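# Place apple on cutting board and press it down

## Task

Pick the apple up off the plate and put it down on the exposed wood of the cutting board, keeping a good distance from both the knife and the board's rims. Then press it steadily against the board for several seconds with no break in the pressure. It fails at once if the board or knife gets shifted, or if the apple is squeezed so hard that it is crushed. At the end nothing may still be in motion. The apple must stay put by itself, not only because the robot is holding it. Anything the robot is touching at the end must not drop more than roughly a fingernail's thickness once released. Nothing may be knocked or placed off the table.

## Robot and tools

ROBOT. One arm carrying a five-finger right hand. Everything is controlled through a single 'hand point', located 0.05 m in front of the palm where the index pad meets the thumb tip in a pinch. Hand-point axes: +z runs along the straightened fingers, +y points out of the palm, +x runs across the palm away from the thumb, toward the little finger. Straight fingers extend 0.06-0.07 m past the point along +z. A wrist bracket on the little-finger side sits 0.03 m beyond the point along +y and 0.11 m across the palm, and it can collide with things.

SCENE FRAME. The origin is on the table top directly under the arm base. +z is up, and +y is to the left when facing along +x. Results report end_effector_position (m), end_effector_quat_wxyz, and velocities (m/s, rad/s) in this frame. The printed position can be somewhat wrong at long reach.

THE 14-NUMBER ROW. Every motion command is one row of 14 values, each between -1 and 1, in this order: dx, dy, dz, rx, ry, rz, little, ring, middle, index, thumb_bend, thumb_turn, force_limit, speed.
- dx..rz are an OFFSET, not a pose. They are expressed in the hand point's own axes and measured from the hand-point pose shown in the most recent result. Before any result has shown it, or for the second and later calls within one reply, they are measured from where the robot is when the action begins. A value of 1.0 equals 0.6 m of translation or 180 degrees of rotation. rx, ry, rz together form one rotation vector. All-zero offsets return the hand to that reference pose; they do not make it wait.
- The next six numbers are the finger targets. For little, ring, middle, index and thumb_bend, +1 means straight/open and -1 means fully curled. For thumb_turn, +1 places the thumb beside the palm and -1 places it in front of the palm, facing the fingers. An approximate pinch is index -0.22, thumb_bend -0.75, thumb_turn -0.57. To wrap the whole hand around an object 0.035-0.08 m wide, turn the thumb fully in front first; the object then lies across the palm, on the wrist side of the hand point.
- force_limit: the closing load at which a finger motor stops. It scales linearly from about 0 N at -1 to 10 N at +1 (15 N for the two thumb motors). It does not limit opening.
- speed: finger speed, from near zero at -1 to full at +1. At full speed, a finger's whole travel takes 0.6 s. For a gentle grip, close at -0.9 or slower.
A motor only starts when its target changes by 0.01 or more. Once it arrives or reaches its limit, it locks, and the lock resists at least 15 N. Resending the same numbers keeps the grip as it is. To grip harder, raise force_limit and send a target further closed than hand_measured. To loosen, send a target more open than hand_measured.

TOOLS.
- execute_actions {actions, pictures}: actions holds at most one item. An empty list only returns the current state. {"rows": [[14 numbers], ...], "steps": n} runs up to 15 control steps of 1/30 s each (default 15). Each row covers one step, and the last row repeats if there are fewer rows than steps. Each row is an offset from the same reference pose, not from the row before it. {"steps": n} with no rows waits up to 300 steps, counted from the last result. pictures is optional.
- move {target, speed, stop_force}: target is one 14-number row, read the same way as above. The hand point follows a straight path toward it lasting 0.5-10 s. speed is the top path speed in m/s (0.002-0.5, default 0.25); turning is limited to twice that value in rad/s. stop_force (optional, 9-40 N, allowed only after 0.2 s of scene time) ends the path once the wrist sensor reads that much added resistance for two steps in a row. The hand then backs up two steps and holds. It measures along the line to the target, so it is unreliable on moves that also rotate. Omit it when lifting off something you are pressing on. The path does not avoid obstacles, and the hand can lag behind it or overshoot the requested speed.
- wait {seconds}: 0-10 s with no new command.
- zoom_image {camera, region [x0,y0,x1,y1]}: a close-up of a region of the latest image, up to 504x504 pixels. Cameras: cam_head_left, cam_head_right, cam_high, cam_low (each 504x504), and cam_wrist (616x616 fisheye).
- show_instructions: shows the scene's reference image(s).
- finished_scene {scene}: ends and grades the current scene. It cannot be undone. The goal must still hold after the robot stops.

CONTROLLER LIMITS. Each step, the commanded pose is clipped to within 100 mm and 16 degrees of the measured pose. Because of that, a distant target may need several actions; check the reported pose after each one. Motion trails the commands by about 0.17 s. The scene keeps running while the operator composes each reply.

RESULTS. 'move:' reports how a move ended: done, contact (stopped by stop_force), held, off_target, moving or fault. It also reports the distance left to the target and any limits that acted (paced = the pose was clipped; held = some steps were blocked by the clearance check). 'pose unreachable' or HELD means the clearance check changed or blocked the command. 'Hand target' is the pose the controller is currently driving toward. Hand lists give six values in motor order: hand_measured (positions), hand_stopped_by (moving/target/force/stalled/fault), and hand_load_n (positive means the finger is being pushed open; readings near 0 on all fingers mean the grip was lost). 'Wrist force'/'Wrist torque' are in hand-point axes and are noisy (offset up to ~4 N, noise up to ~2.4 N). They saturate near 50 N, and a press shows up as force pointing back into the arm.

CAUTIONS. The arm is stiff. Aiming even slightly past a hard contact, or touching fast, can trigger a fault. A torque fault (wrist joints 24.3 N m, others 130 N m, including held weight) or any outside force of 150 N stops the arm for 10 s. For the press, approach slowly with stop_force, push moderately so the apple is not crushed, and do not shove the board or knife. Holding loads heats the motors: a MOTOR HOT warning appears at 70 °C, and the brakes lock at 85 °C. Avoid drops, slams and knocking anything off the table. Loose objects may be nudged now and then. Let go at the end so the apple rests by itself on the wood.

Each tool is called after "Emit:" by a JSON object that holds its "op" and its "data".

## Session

Emit:
{"op": "execute_actions", "data": {"actions": []}}

Scene clock: 0.00 s of 4800.00 s.
end_effector_position=(+0.9642, -0.4112, +0.3370) hand_measured=(+1.000, +1.000, +1.000, +1.000, +1.000, +1.000) hand_load_n=(+0.0, +0.0, +0.0, +0.0, +0.0, +0.0) hand_stopped_by=(target, target, target, target, target, target) hand_force_limit=0.00 hand_speed=-0.80 end_effector_quat_wxyz=(-0.017, +0.633, -0.354, +0.688) end_effector_velocity=(-0.000, -0.001, +0.000) end_effector_angular_velocity=(+0.000, +0.001, -0.001)
Joint positions: [-0.516 -0.6    0.682 -0.22   1.519 -3.988]
Joint velocities: [-0.001 -0.    -0.     0.001 -0.001 -0.   ]
Motor temperatures (°C, as the motors report them): [26 25 25 32 32 34]
Wrist force (N, on the end effector, along its own x y z axes, offset not removed): no reading
Wrist torque (N m, same axes, about the end effector's origin, offset not removed): no reading
Hand target: +0.964, -0.411, +0.337; -0.017, +0.633, -0.354, +0.688

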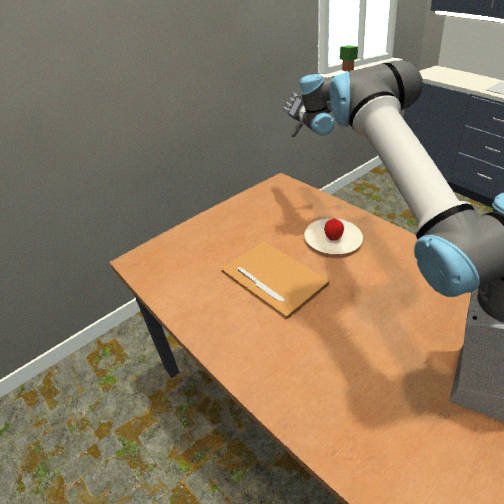

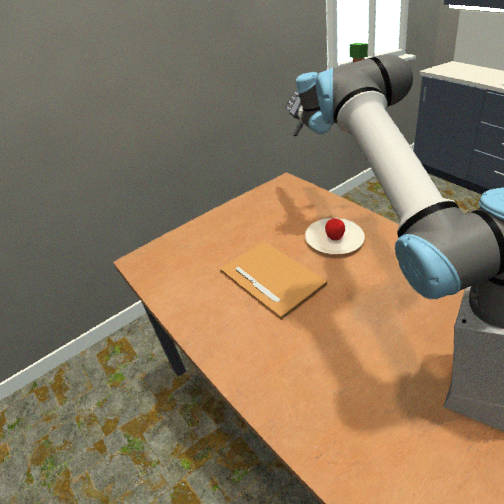

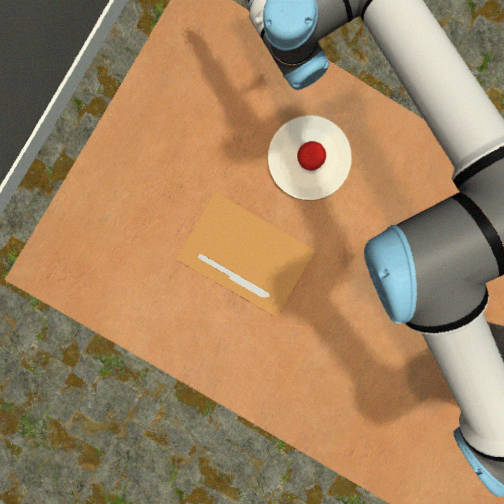

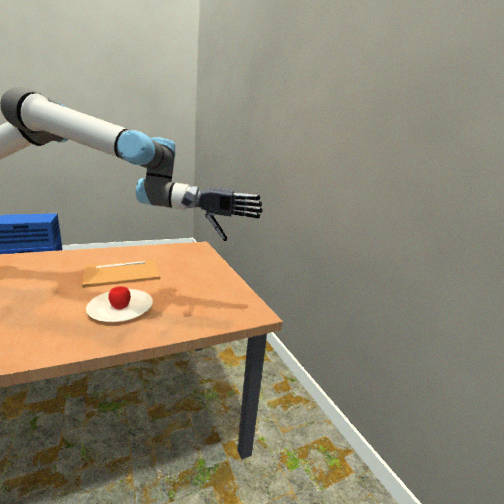

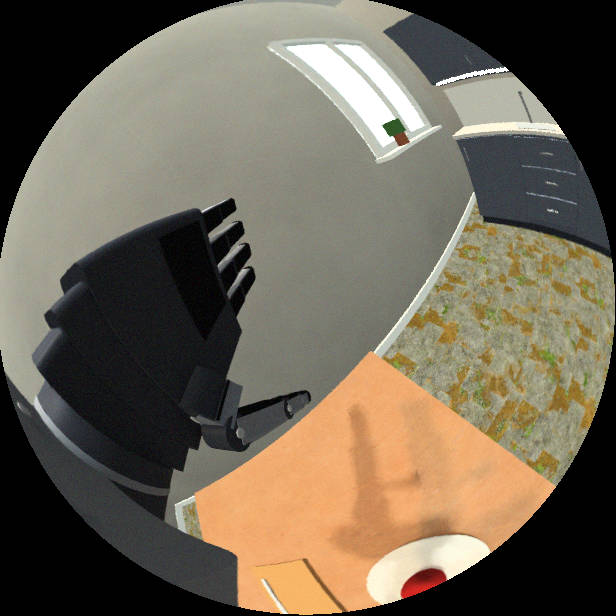

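Emit:
{"op": "zoom_image", "data": {"camera": "cam_high", "region": [160,100,380,320]}}

Region (160, 100, 380, 320) of cam_high's 504x504 image, scaled by 2.291, with more detail than that image has.

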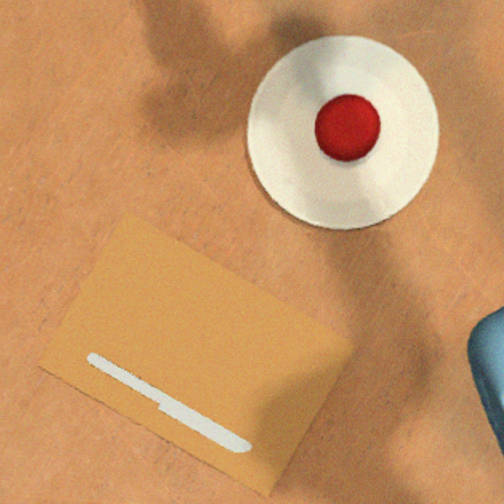

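Emit:
{"op": "move", "data": {"target": [-0.3547,0.159,-0.616,-0.0909,-0.2264,0.2601,1,0.5,0.5,0.5,1,-1,0.2,0], "speed": 0.3}}

Emit:
{"op": "move", "data": {"target": [0,0.0665,0.050,0,0,0,1,0.5,0.5,0.5,1,-1,0.2,0], "speed": 0.08, "stop_force": 10}}

Emit:
{"op": "zoom_image", "data": {"camera": "cam_low", "region": [54,238,174,338]}}

Emit:
{"op": "zoom_image", "data": {"camera": "cam_high", "region": [266,102,366,202]}}

Scene clock: 6.20 s of 4800.00 s.
end_effector_position=(+0.6393, -0.2108, +0.1248) hand_measured=(+1.000, +0.500, +0.500, +0.500, +1.000, -1.000) hand_load_n=(+0.0, +0.0, +0.0, +0.0, +0.0, +0.0) hand_stopped_by=(target, target, target, target, target, target) hand_force_limit=0.20 hand_speed=0.00 end_effector_quat_wxyz=(-0.314, +0.634, -0.633, +0.316) end_effector_velocity=(-0.002, -0.001, -0.001) end_effector_angular_velocity=(+0.004, +0.000, -0.001)
Joint positions: [-0.723 -0.861  1.649 -0.254  0.855 -3.436]
Joint velocities: [-0.004  0.001  0.002 -0.001 -0.005  0.   ]
Motor temperatures (°C, as the motors report them): [26 25 25 32 32 34]
Wrist force (N, on the end effector, along its own x y z axes, offset not removed): [-0.3 0.1 -2.1]
Wrist torque (N m, same axes, about the end effector's origin, offset not removed): [0.11 0.29 0.08]
Hand target: +0.639, -0.211, +0.125; -0.314, +0.634, -0.633, +0.315
Off the commanded pose: 0.000 m, 0 deg.
After step 100, 0.37 s passed at rest.
move: done

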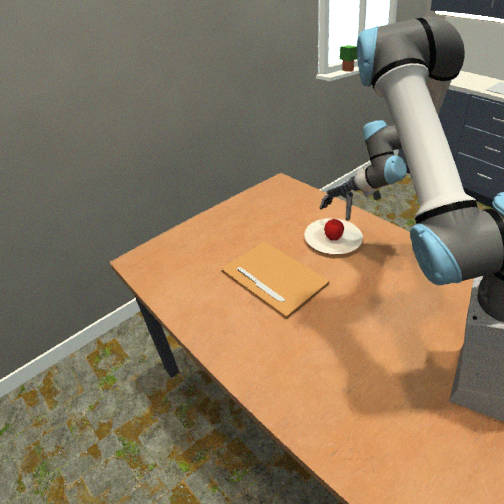

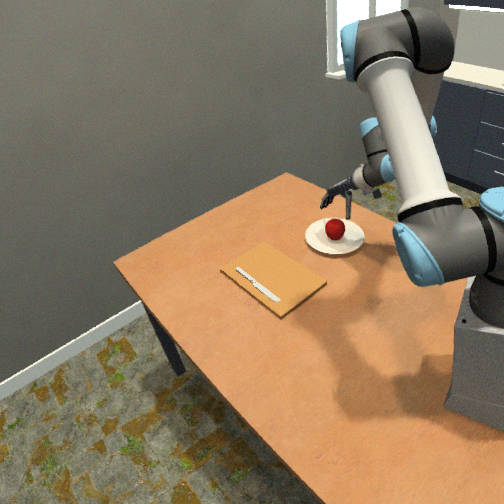

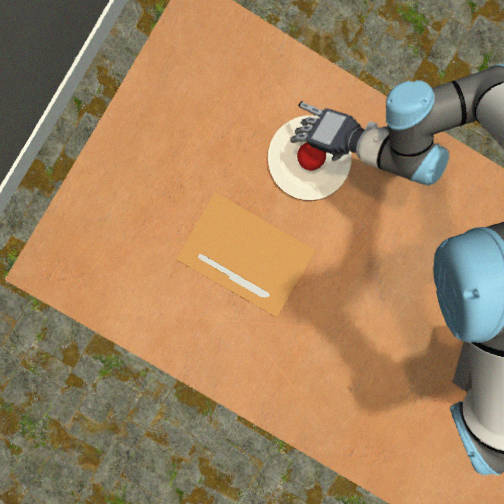

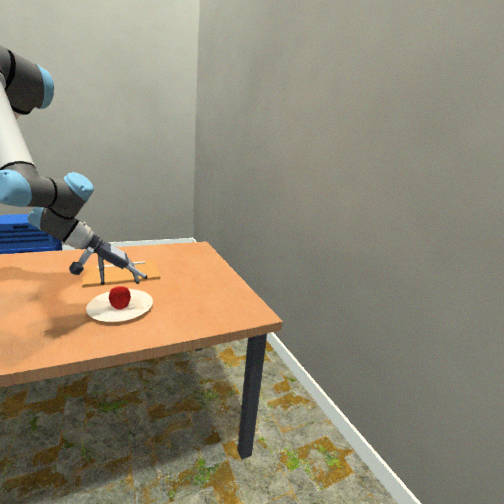

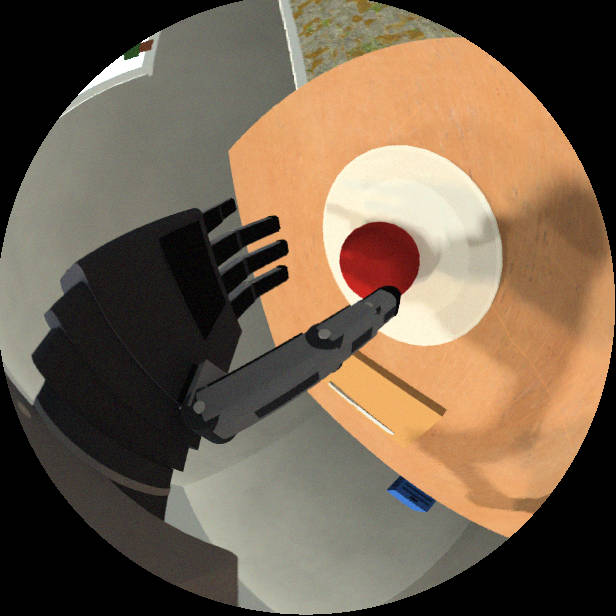

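Scene clock: 7.27 s of 4800.00 s.
end_effector_position=(+0.6391, -0.2109, +0.0751) hand_measured=(+1.000, +0.500, +0.500, +0.500, +1.000, -1.000) hand_load_n=(+0.0, +0.0, +0.0, +0.0, +0.0, +0.0) hand_stopped_by=(target, target, target, target, target, target) hand_force_limit=0.20 hand_speed=0.00 end_effector_quat_wxyz=(-0.314, +0.634, -0.633, +0.316) end_effector_velocity=(-0.000, -0.001, -0.002) end_effector_angular_velocity=(-0.000, -0.000, -0.002)
Joint positions: [-0.701 -0.765  1.626 -0.336  0.873 -3.422]
Joint velocities: [-0.001  0.005 -0.002 -0.003  0.001  0.001]
Motor temperatures (°C, as the motors report them): [26 25 25 32 32 34]
Wrist force (N, on the end effector, along its own x y z axes, offset not removed): [-0.4 0.2 -1.6]
Wrist torque (N m, same axes, about the end effector's origin, offset not removed): [0.05 0.34 0.00]
Hand target: +0.639, -0.211, +0.075; -0.314, +0.634, -0.633, +0.316
Off the commanded pose: 0.000 m, 0 deg.
move: done

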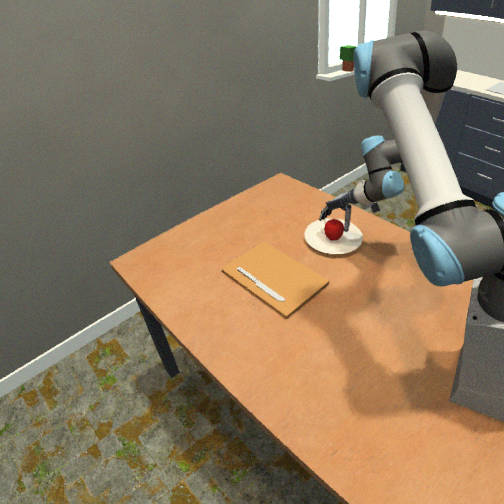

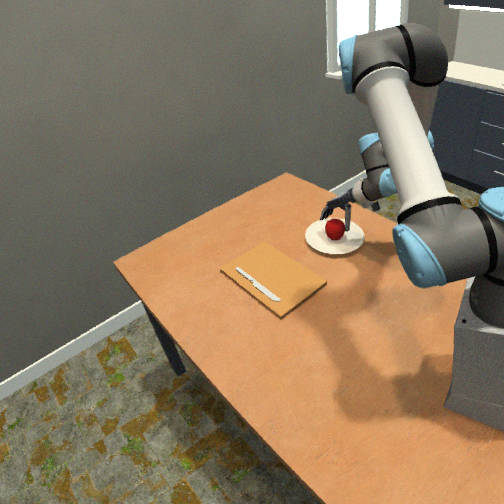

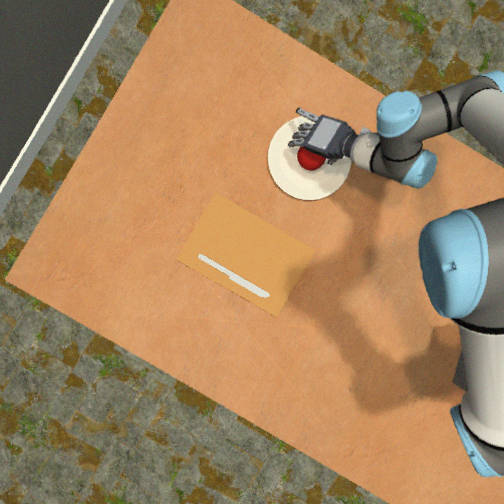

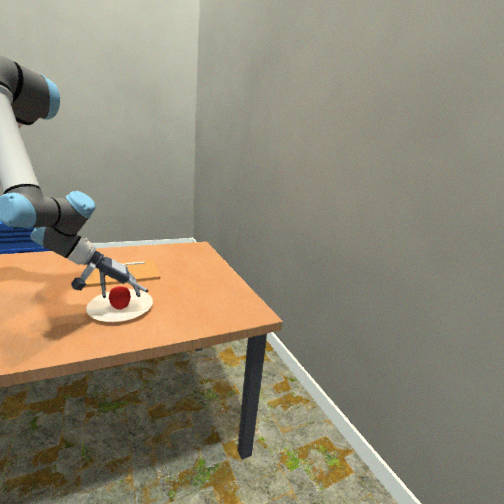

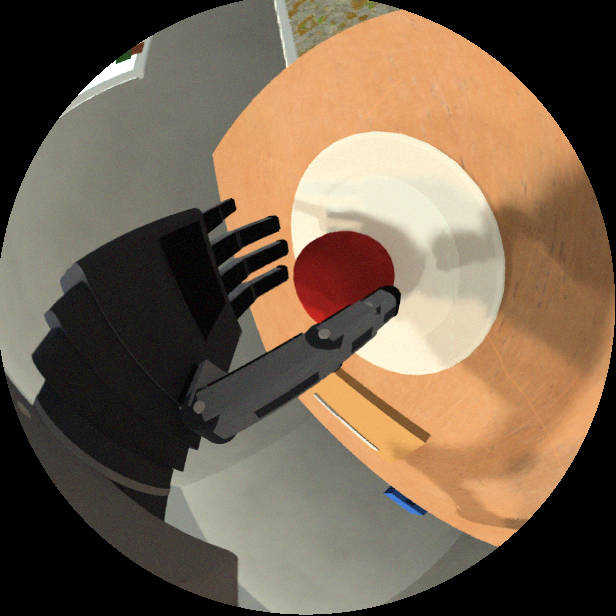

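Region (54, 238, 174, 338) of cam_low's 504x504 image, scaled by 4.200, with more detail than that image has.

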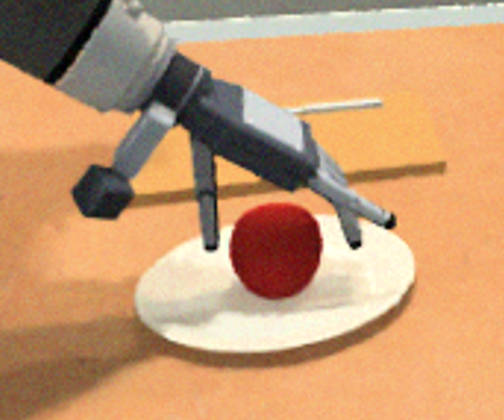

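Region (266, 102, 366, 202) of cam_high's 504x504 image, scaled by 5.040, with more detail than that image has.

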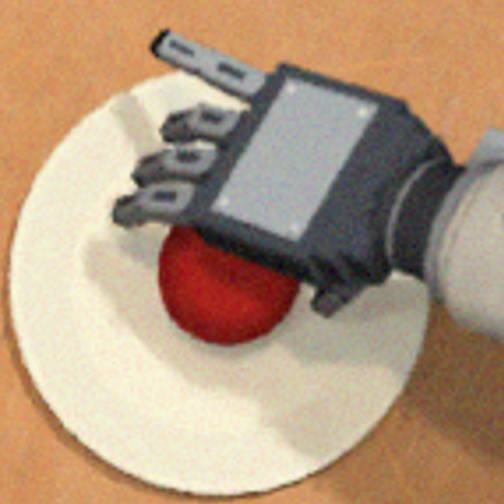

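Emit:
{"op": "move", "data": {"target": [-0.0083,0.0405,0.035,0,0,0,1,0.5,0.5,0.5,1,-1,0.2,-0.8], "speed": 0.04, "stop_force": 10}}

Emit:
{"op": "move", "data": {"target": [0,0,0,0,0,0,1,-0.3,-0.6,-0.6,0,-1,0.2,-0.8], "speed": 0.02}}

Emit:
{"op": "zoom_image", "data": {"camera": "cam_low", "region": [54,238,174,338]}}

Emit:
{"op": "zoom_image", "data": {"camera": "cam_high", "region": [266,102,366,202]}}

Scene clock: 10.17 s of 4800.00 s.
end_effector_position=(+0.6412, -0.2061, +0.0432) hand_measured=(+1.000, +0.500, +0.500, +0.500, +1.000, -1.000) hand_load_n=(+0.0, +0.0, +0.0, +0.0, +0.0, +0.0) hand_stopped_by=(target, target, target, target, target, target) hand_force_limit=0.20 hand_speed=-0.80 end_effector_quat_wxyz=(-0.314, +0.634, -0.633, +0.316) end_effector_velocity=(+0.000, +0.001, -0.002) end_effector_angular_velocity=(+0.000, -0.000, +0.001)
Joint positions: [-0.678 -0.704  1.606 -0.386  0.893 -3.407]
Joint velocities: [ 0.002  0.005 -0.002 -0.003  0.001  0.001]
Motor temperatures (°C, as the motors report them): [26 25 25 32 32 34]
Wrist force (N, on the end effector, along its own x y z axes, offset not removed): [-1.2 -1.4 -3.8]
Wrist torque (N m, same axes, about the end effector's origin, offset not removed): [-0.05 0.48 -0.10]
Hand target: +0.641, -0.206, +0.043; -0.314, +0.634, -0.633, +0.316
Off the commanded pose: 0.000 m, 0 deg.
move: done

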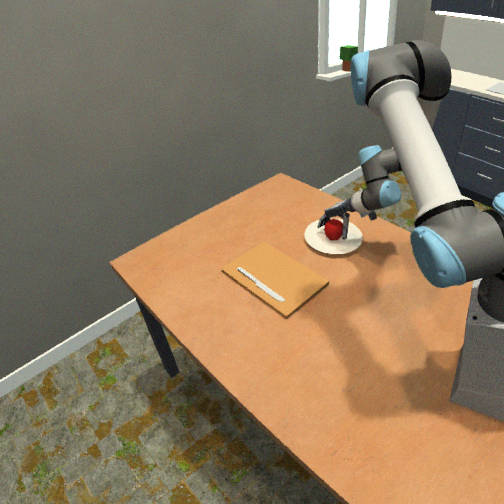

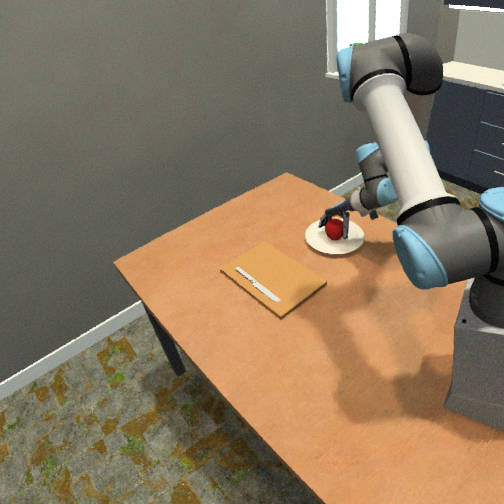

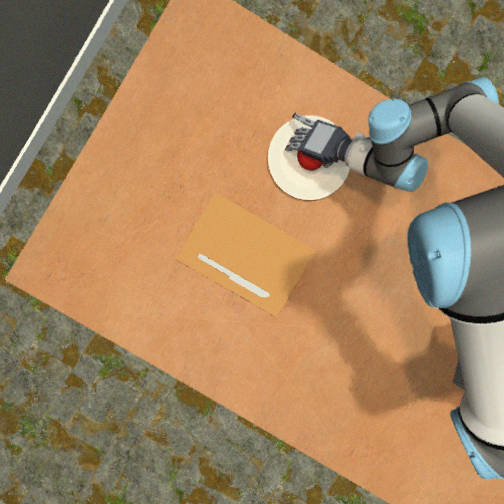

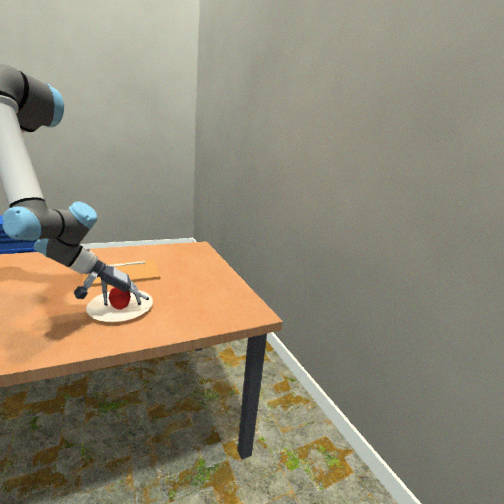

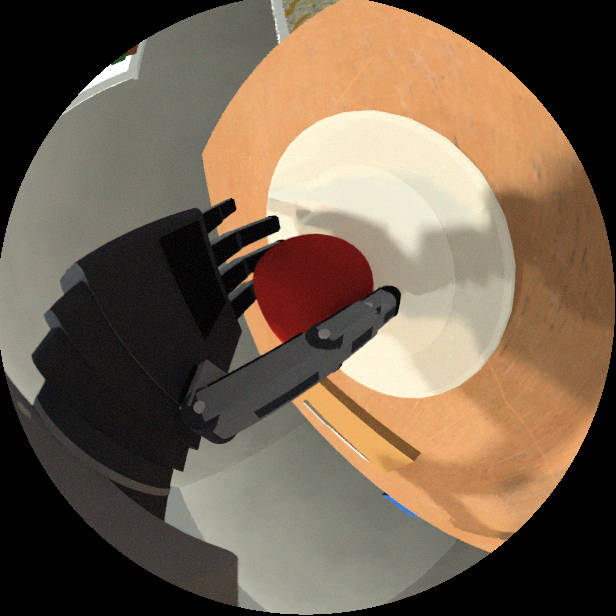

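Scene clock: 12.10 s of 4800.00 s.
end_effector_position=(+0.6412, -0.2061, +0.0432) hand_measured=(+1.000, -0.052, +0.160, +0.170, +0.802, -1.000) hand_load_n=(+0.0, +5.5, +6.0, +4.5, +11.0, +3.5) hand_stopped_by=(target, force, force, force, force, target) hand_force_limit=0.20 hand_speed=-0.80 end_effector_quat_wxyz=(-0.314, +0.634, -0.633, +0.316) end_effector_velocity=(+0.000, +0.001, -0.000) end_effector_angular_velocity=(+0.000, +0.000, +0.001)
Joint positions: [-0.678 -0.704  1.606 -0.386  0.893 -3.407]
Joint velocities: [ 0.001  0.     0.    -0.    -0.     0.   ]
Motor temperatures (°C, as the motors report them): [26 25 25 32 32 34]
Wrist force (N, on the end effector, along its own x y z axes, offset not removed): [0.4 -0.7 -0.1]
Wrist torque (N m, same axes, about the end effector's origin, offset not removed): [-0.13 0.12 0.02]
Hand target: +0.641, -0.206, +0.043; -0.314, +0.634, -0.633, +0.316
Off the commanded pose: 0.000 m, 0 deg.
move: done

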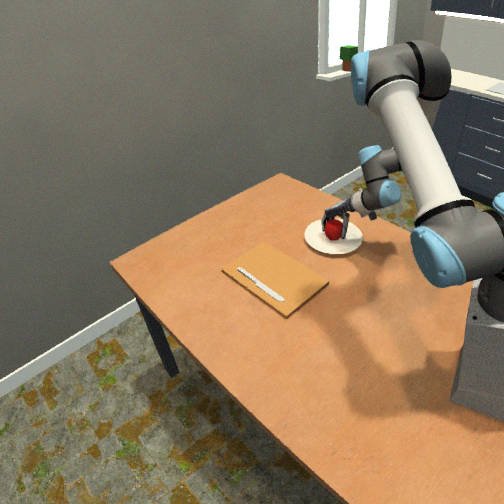

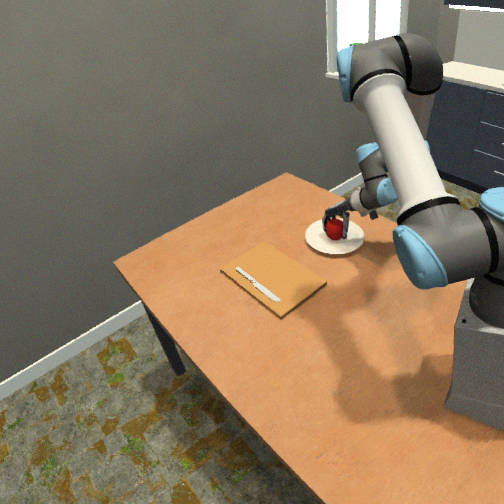

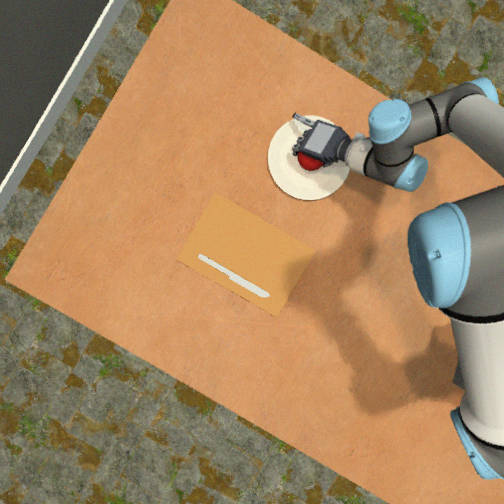

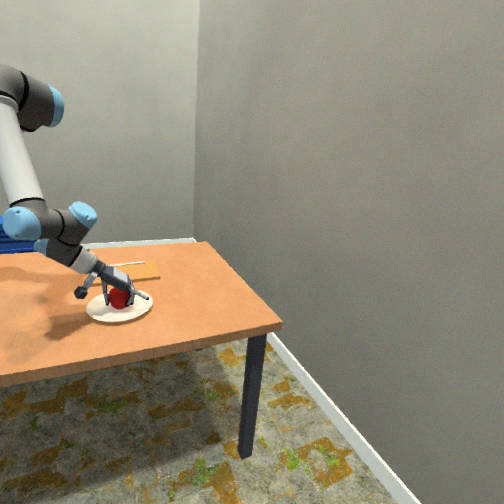

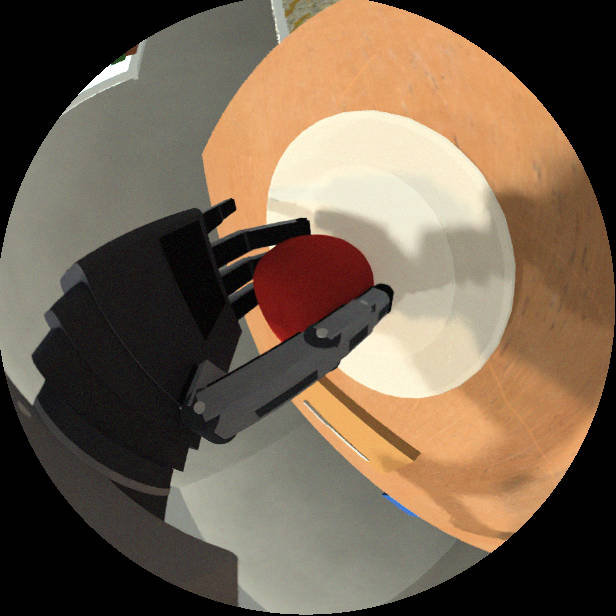

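Region (54, 238, 174, 338) of cam_low's 504x504 image, scaled by 4.200, with more detail than that image has.

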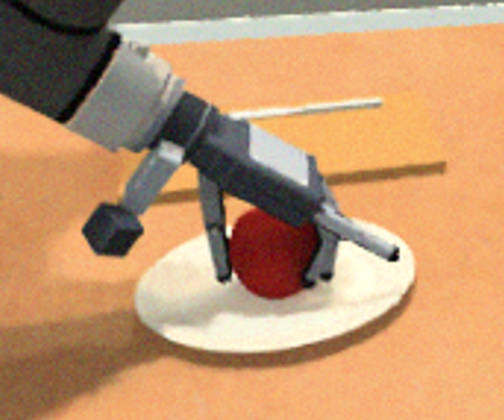

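Region (266, 102, 366, 202) of cam_high's 504x504 image, scaled by 5.040, with more detail than that image has.

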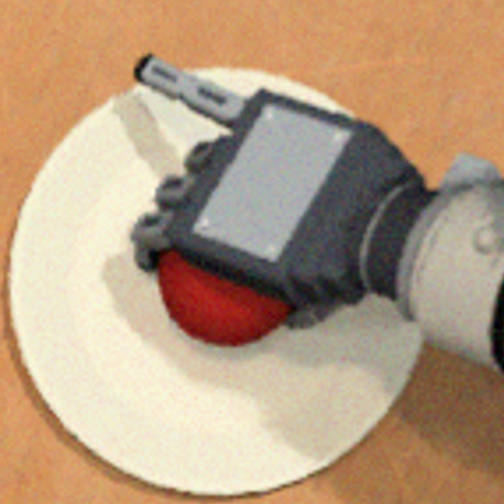

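Emit:
{"op": "move", "data": {"target": [0,-0.06,-0.045,0,0,0,1,-0.3,-0.6,-0.6,0,-1,0.2,-0.8], "speed": 0.1}}

Emit:
{"op": "move", "data": {"target": [-0.458,0.006,0.042,0,0,0,1,-0.3,-0.6,-0.6,0,-1,0.2,-0.8], "speed": 0.2}}

Emit:
{"op": "zoom_image", "data": {"camera": "cam_high", "region": [170,175,330,325]}}

Emit:
{"op": "zoom_image", "data": {"camera": "cam_head_left", "region": [210,200,350,330]}}

Scene clock: 14.70 s of 4800.00 s.
end_effector_position=(+0.6414, -0.2059, +0.0880) hand_measured=(+1.000, -0.052, +0.160, +0.170, +0.802, -1.000) hand_load_n=(+0.0, +5.5, +6.0, +4.5, +11.0, +3.5) hand_stopped_by=(target, force, force, force, force, target) hand_force_limit=0.20 hand_speed=-0.80 end_effector_quat_wxyz=(-0.314, +0.634, -0.633, +0.316) end_effector_velocity=(+0.000, -0.000, +0.002) end_effector_angular_velocity=(-0.001, -0.001, +0.000)
Joint positions: [-0.697 -0.794  1.636 -0.319  0.877 -3.419]
Joint velocities: [-0.001 -0.005  0.002  0.003 -0.001 -0.001]
Motor temperatures (°C, as the motors report them): [26 25 25 32 32 34]
Wrist force (N, on the end effector, along its own x y z axes, offset not removed): [0.1 2.3 -1.3]
Wrist torque (N m, same axes, about the end effector's origin, offset not removed): [0.18 0.21 0.08]
Hand target: +0.641, -0.206, +0.088; -0.314, +0.634, -0.633, +0.316
Off the commanded pose: 0.000 m, 0 deg.
move: done

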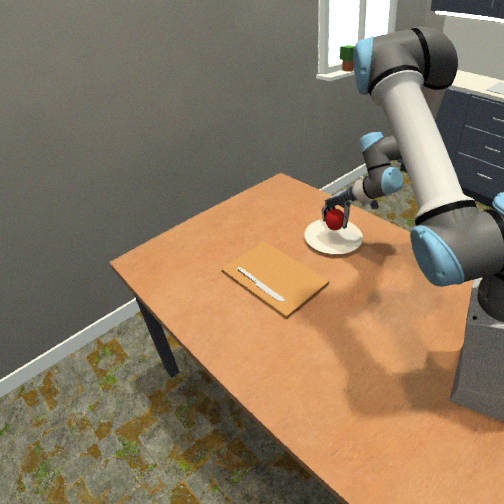

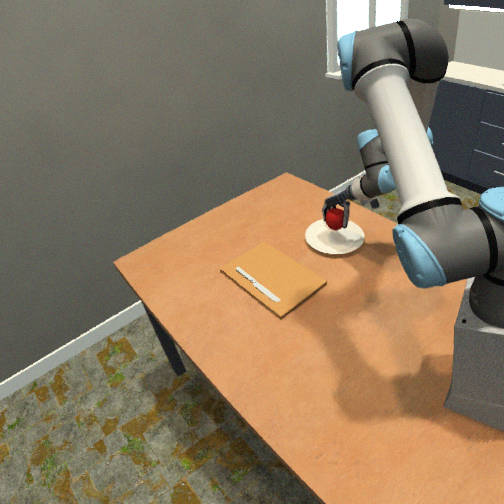

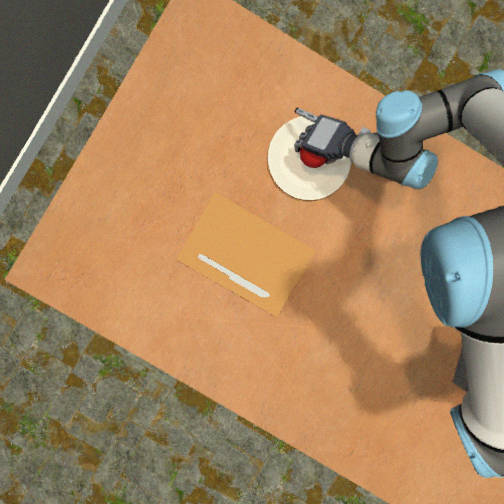

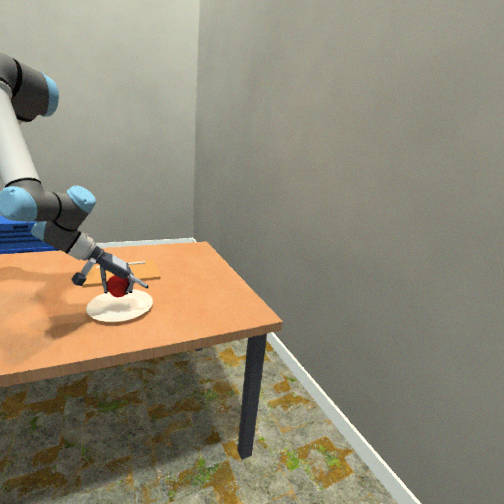

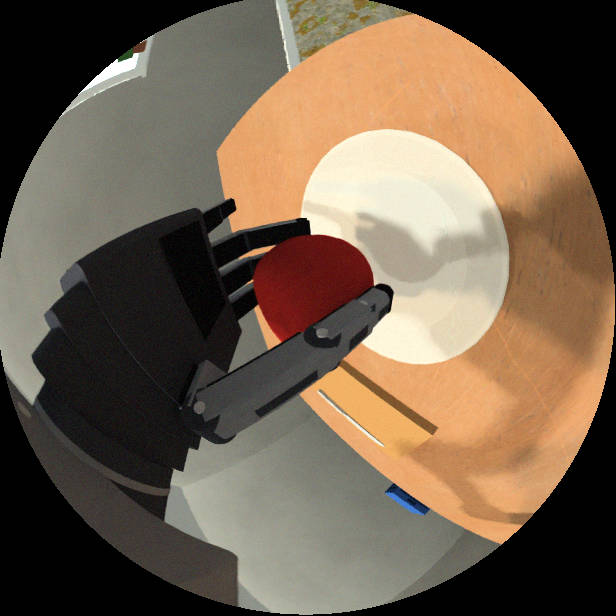

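Scene clock: 16.67 s of 4800.00 s.
end_effector_position=(+0.6592, +0.0688, +0.0692) hand_measured=(+1.000, -0.052, +0.160, +0.170, +0.802, -1.000) hand_load_n=(+0.0, +5.5, +6.0, +4.5, +11.0, +3.5) hand_stopped_by=(target, force, force, force, force, target) hand_force_limit=0.20 hand_speed=-0.80 end_effector_quat_wxyz=(-0.314, +0.634, -0.633, +0.315) end_effector_velocity=(+0.000, +0.001, -0.000) end_effector_angular_velocity=(-0.001, +0.001, -0.002)
Joint positions: [-0.172 -0.889  1.792 -0.499  1.35  -3.159]
Joint velocities: [ 0.004  0.001 -0.002  0.002  0.005  0.002]
Motor temperatures (°C, as the motors report them): [26 25 25 32 32 34]
Wrist force (N, on the end effector, along its own x y z axes, offset not removed): [-0.7 1.8 -0.1]
Wrist torque (N m, same axes, about the end effector's origin, offset not removed): [0.10 0.29 0.06]
Hand target: +0.659, +0.069, +0.069; -0.314, +0.634, -0.633, +0.316
Off the commanded pose: 0.000 m, 0 deg.
move: done

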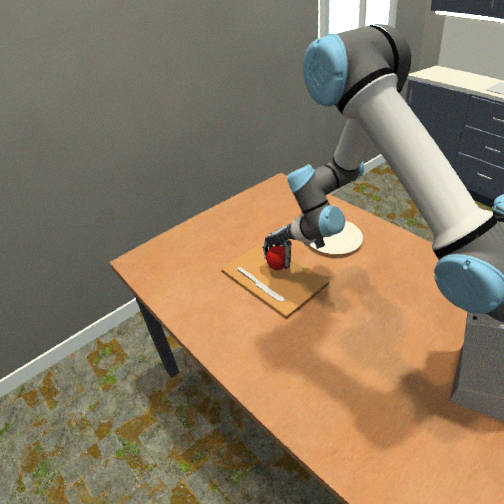

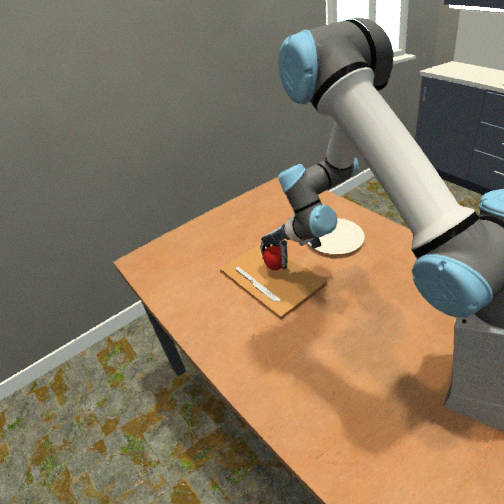

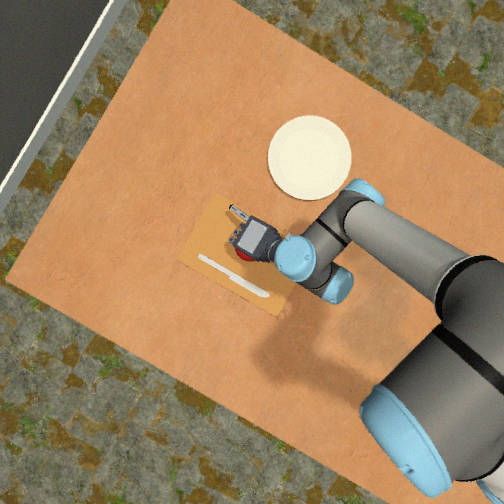

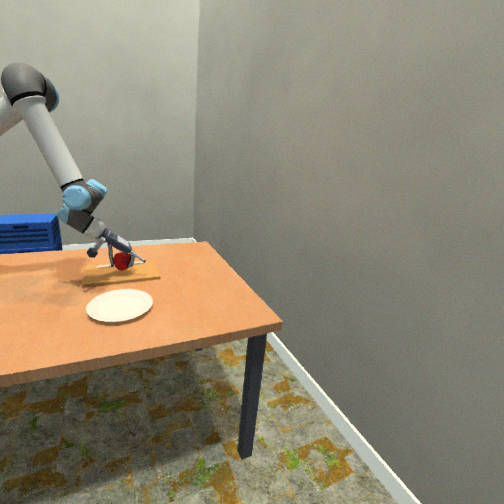

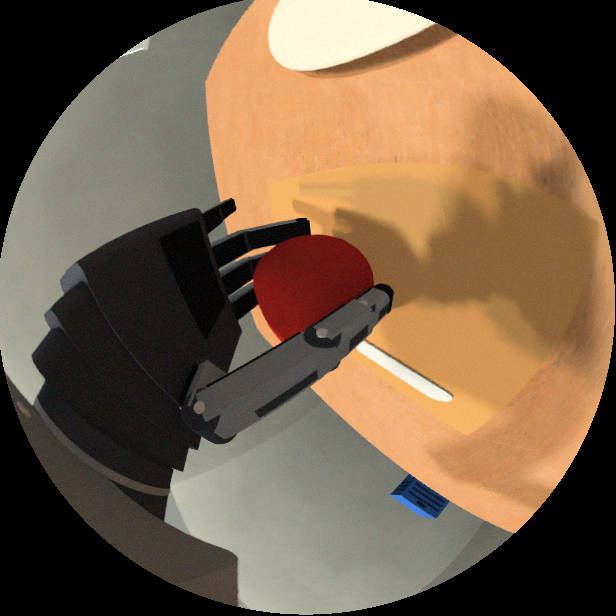

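Region (170, 175, 330, 325) of cam_high's 504x504 image, scaled by 3.150, with more detail than that image has; it fills the top 472 rows of this view, and the rest is white.

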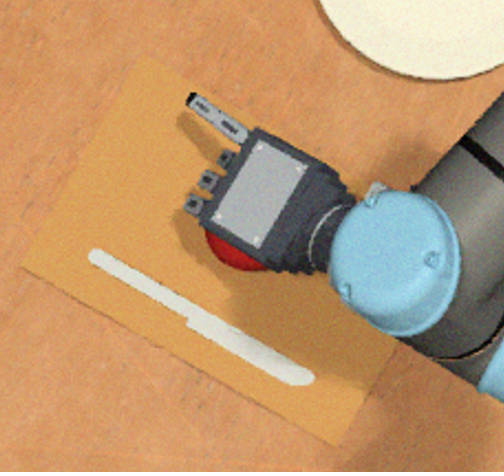

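Region (210, 200, 350, 330) of cam_head_left's 504x504 image, scaled by 3.600, with more detail than that image has; it fills the top 468 rows of this view, and the rest is white.

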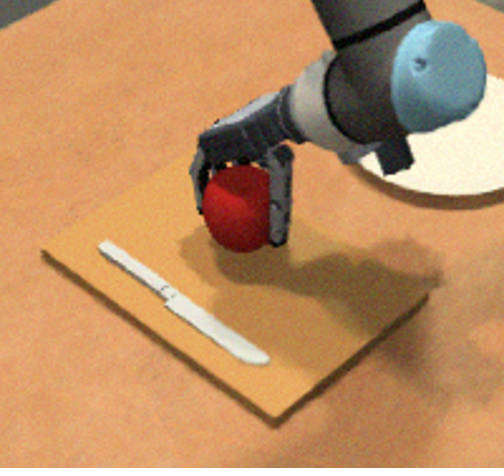

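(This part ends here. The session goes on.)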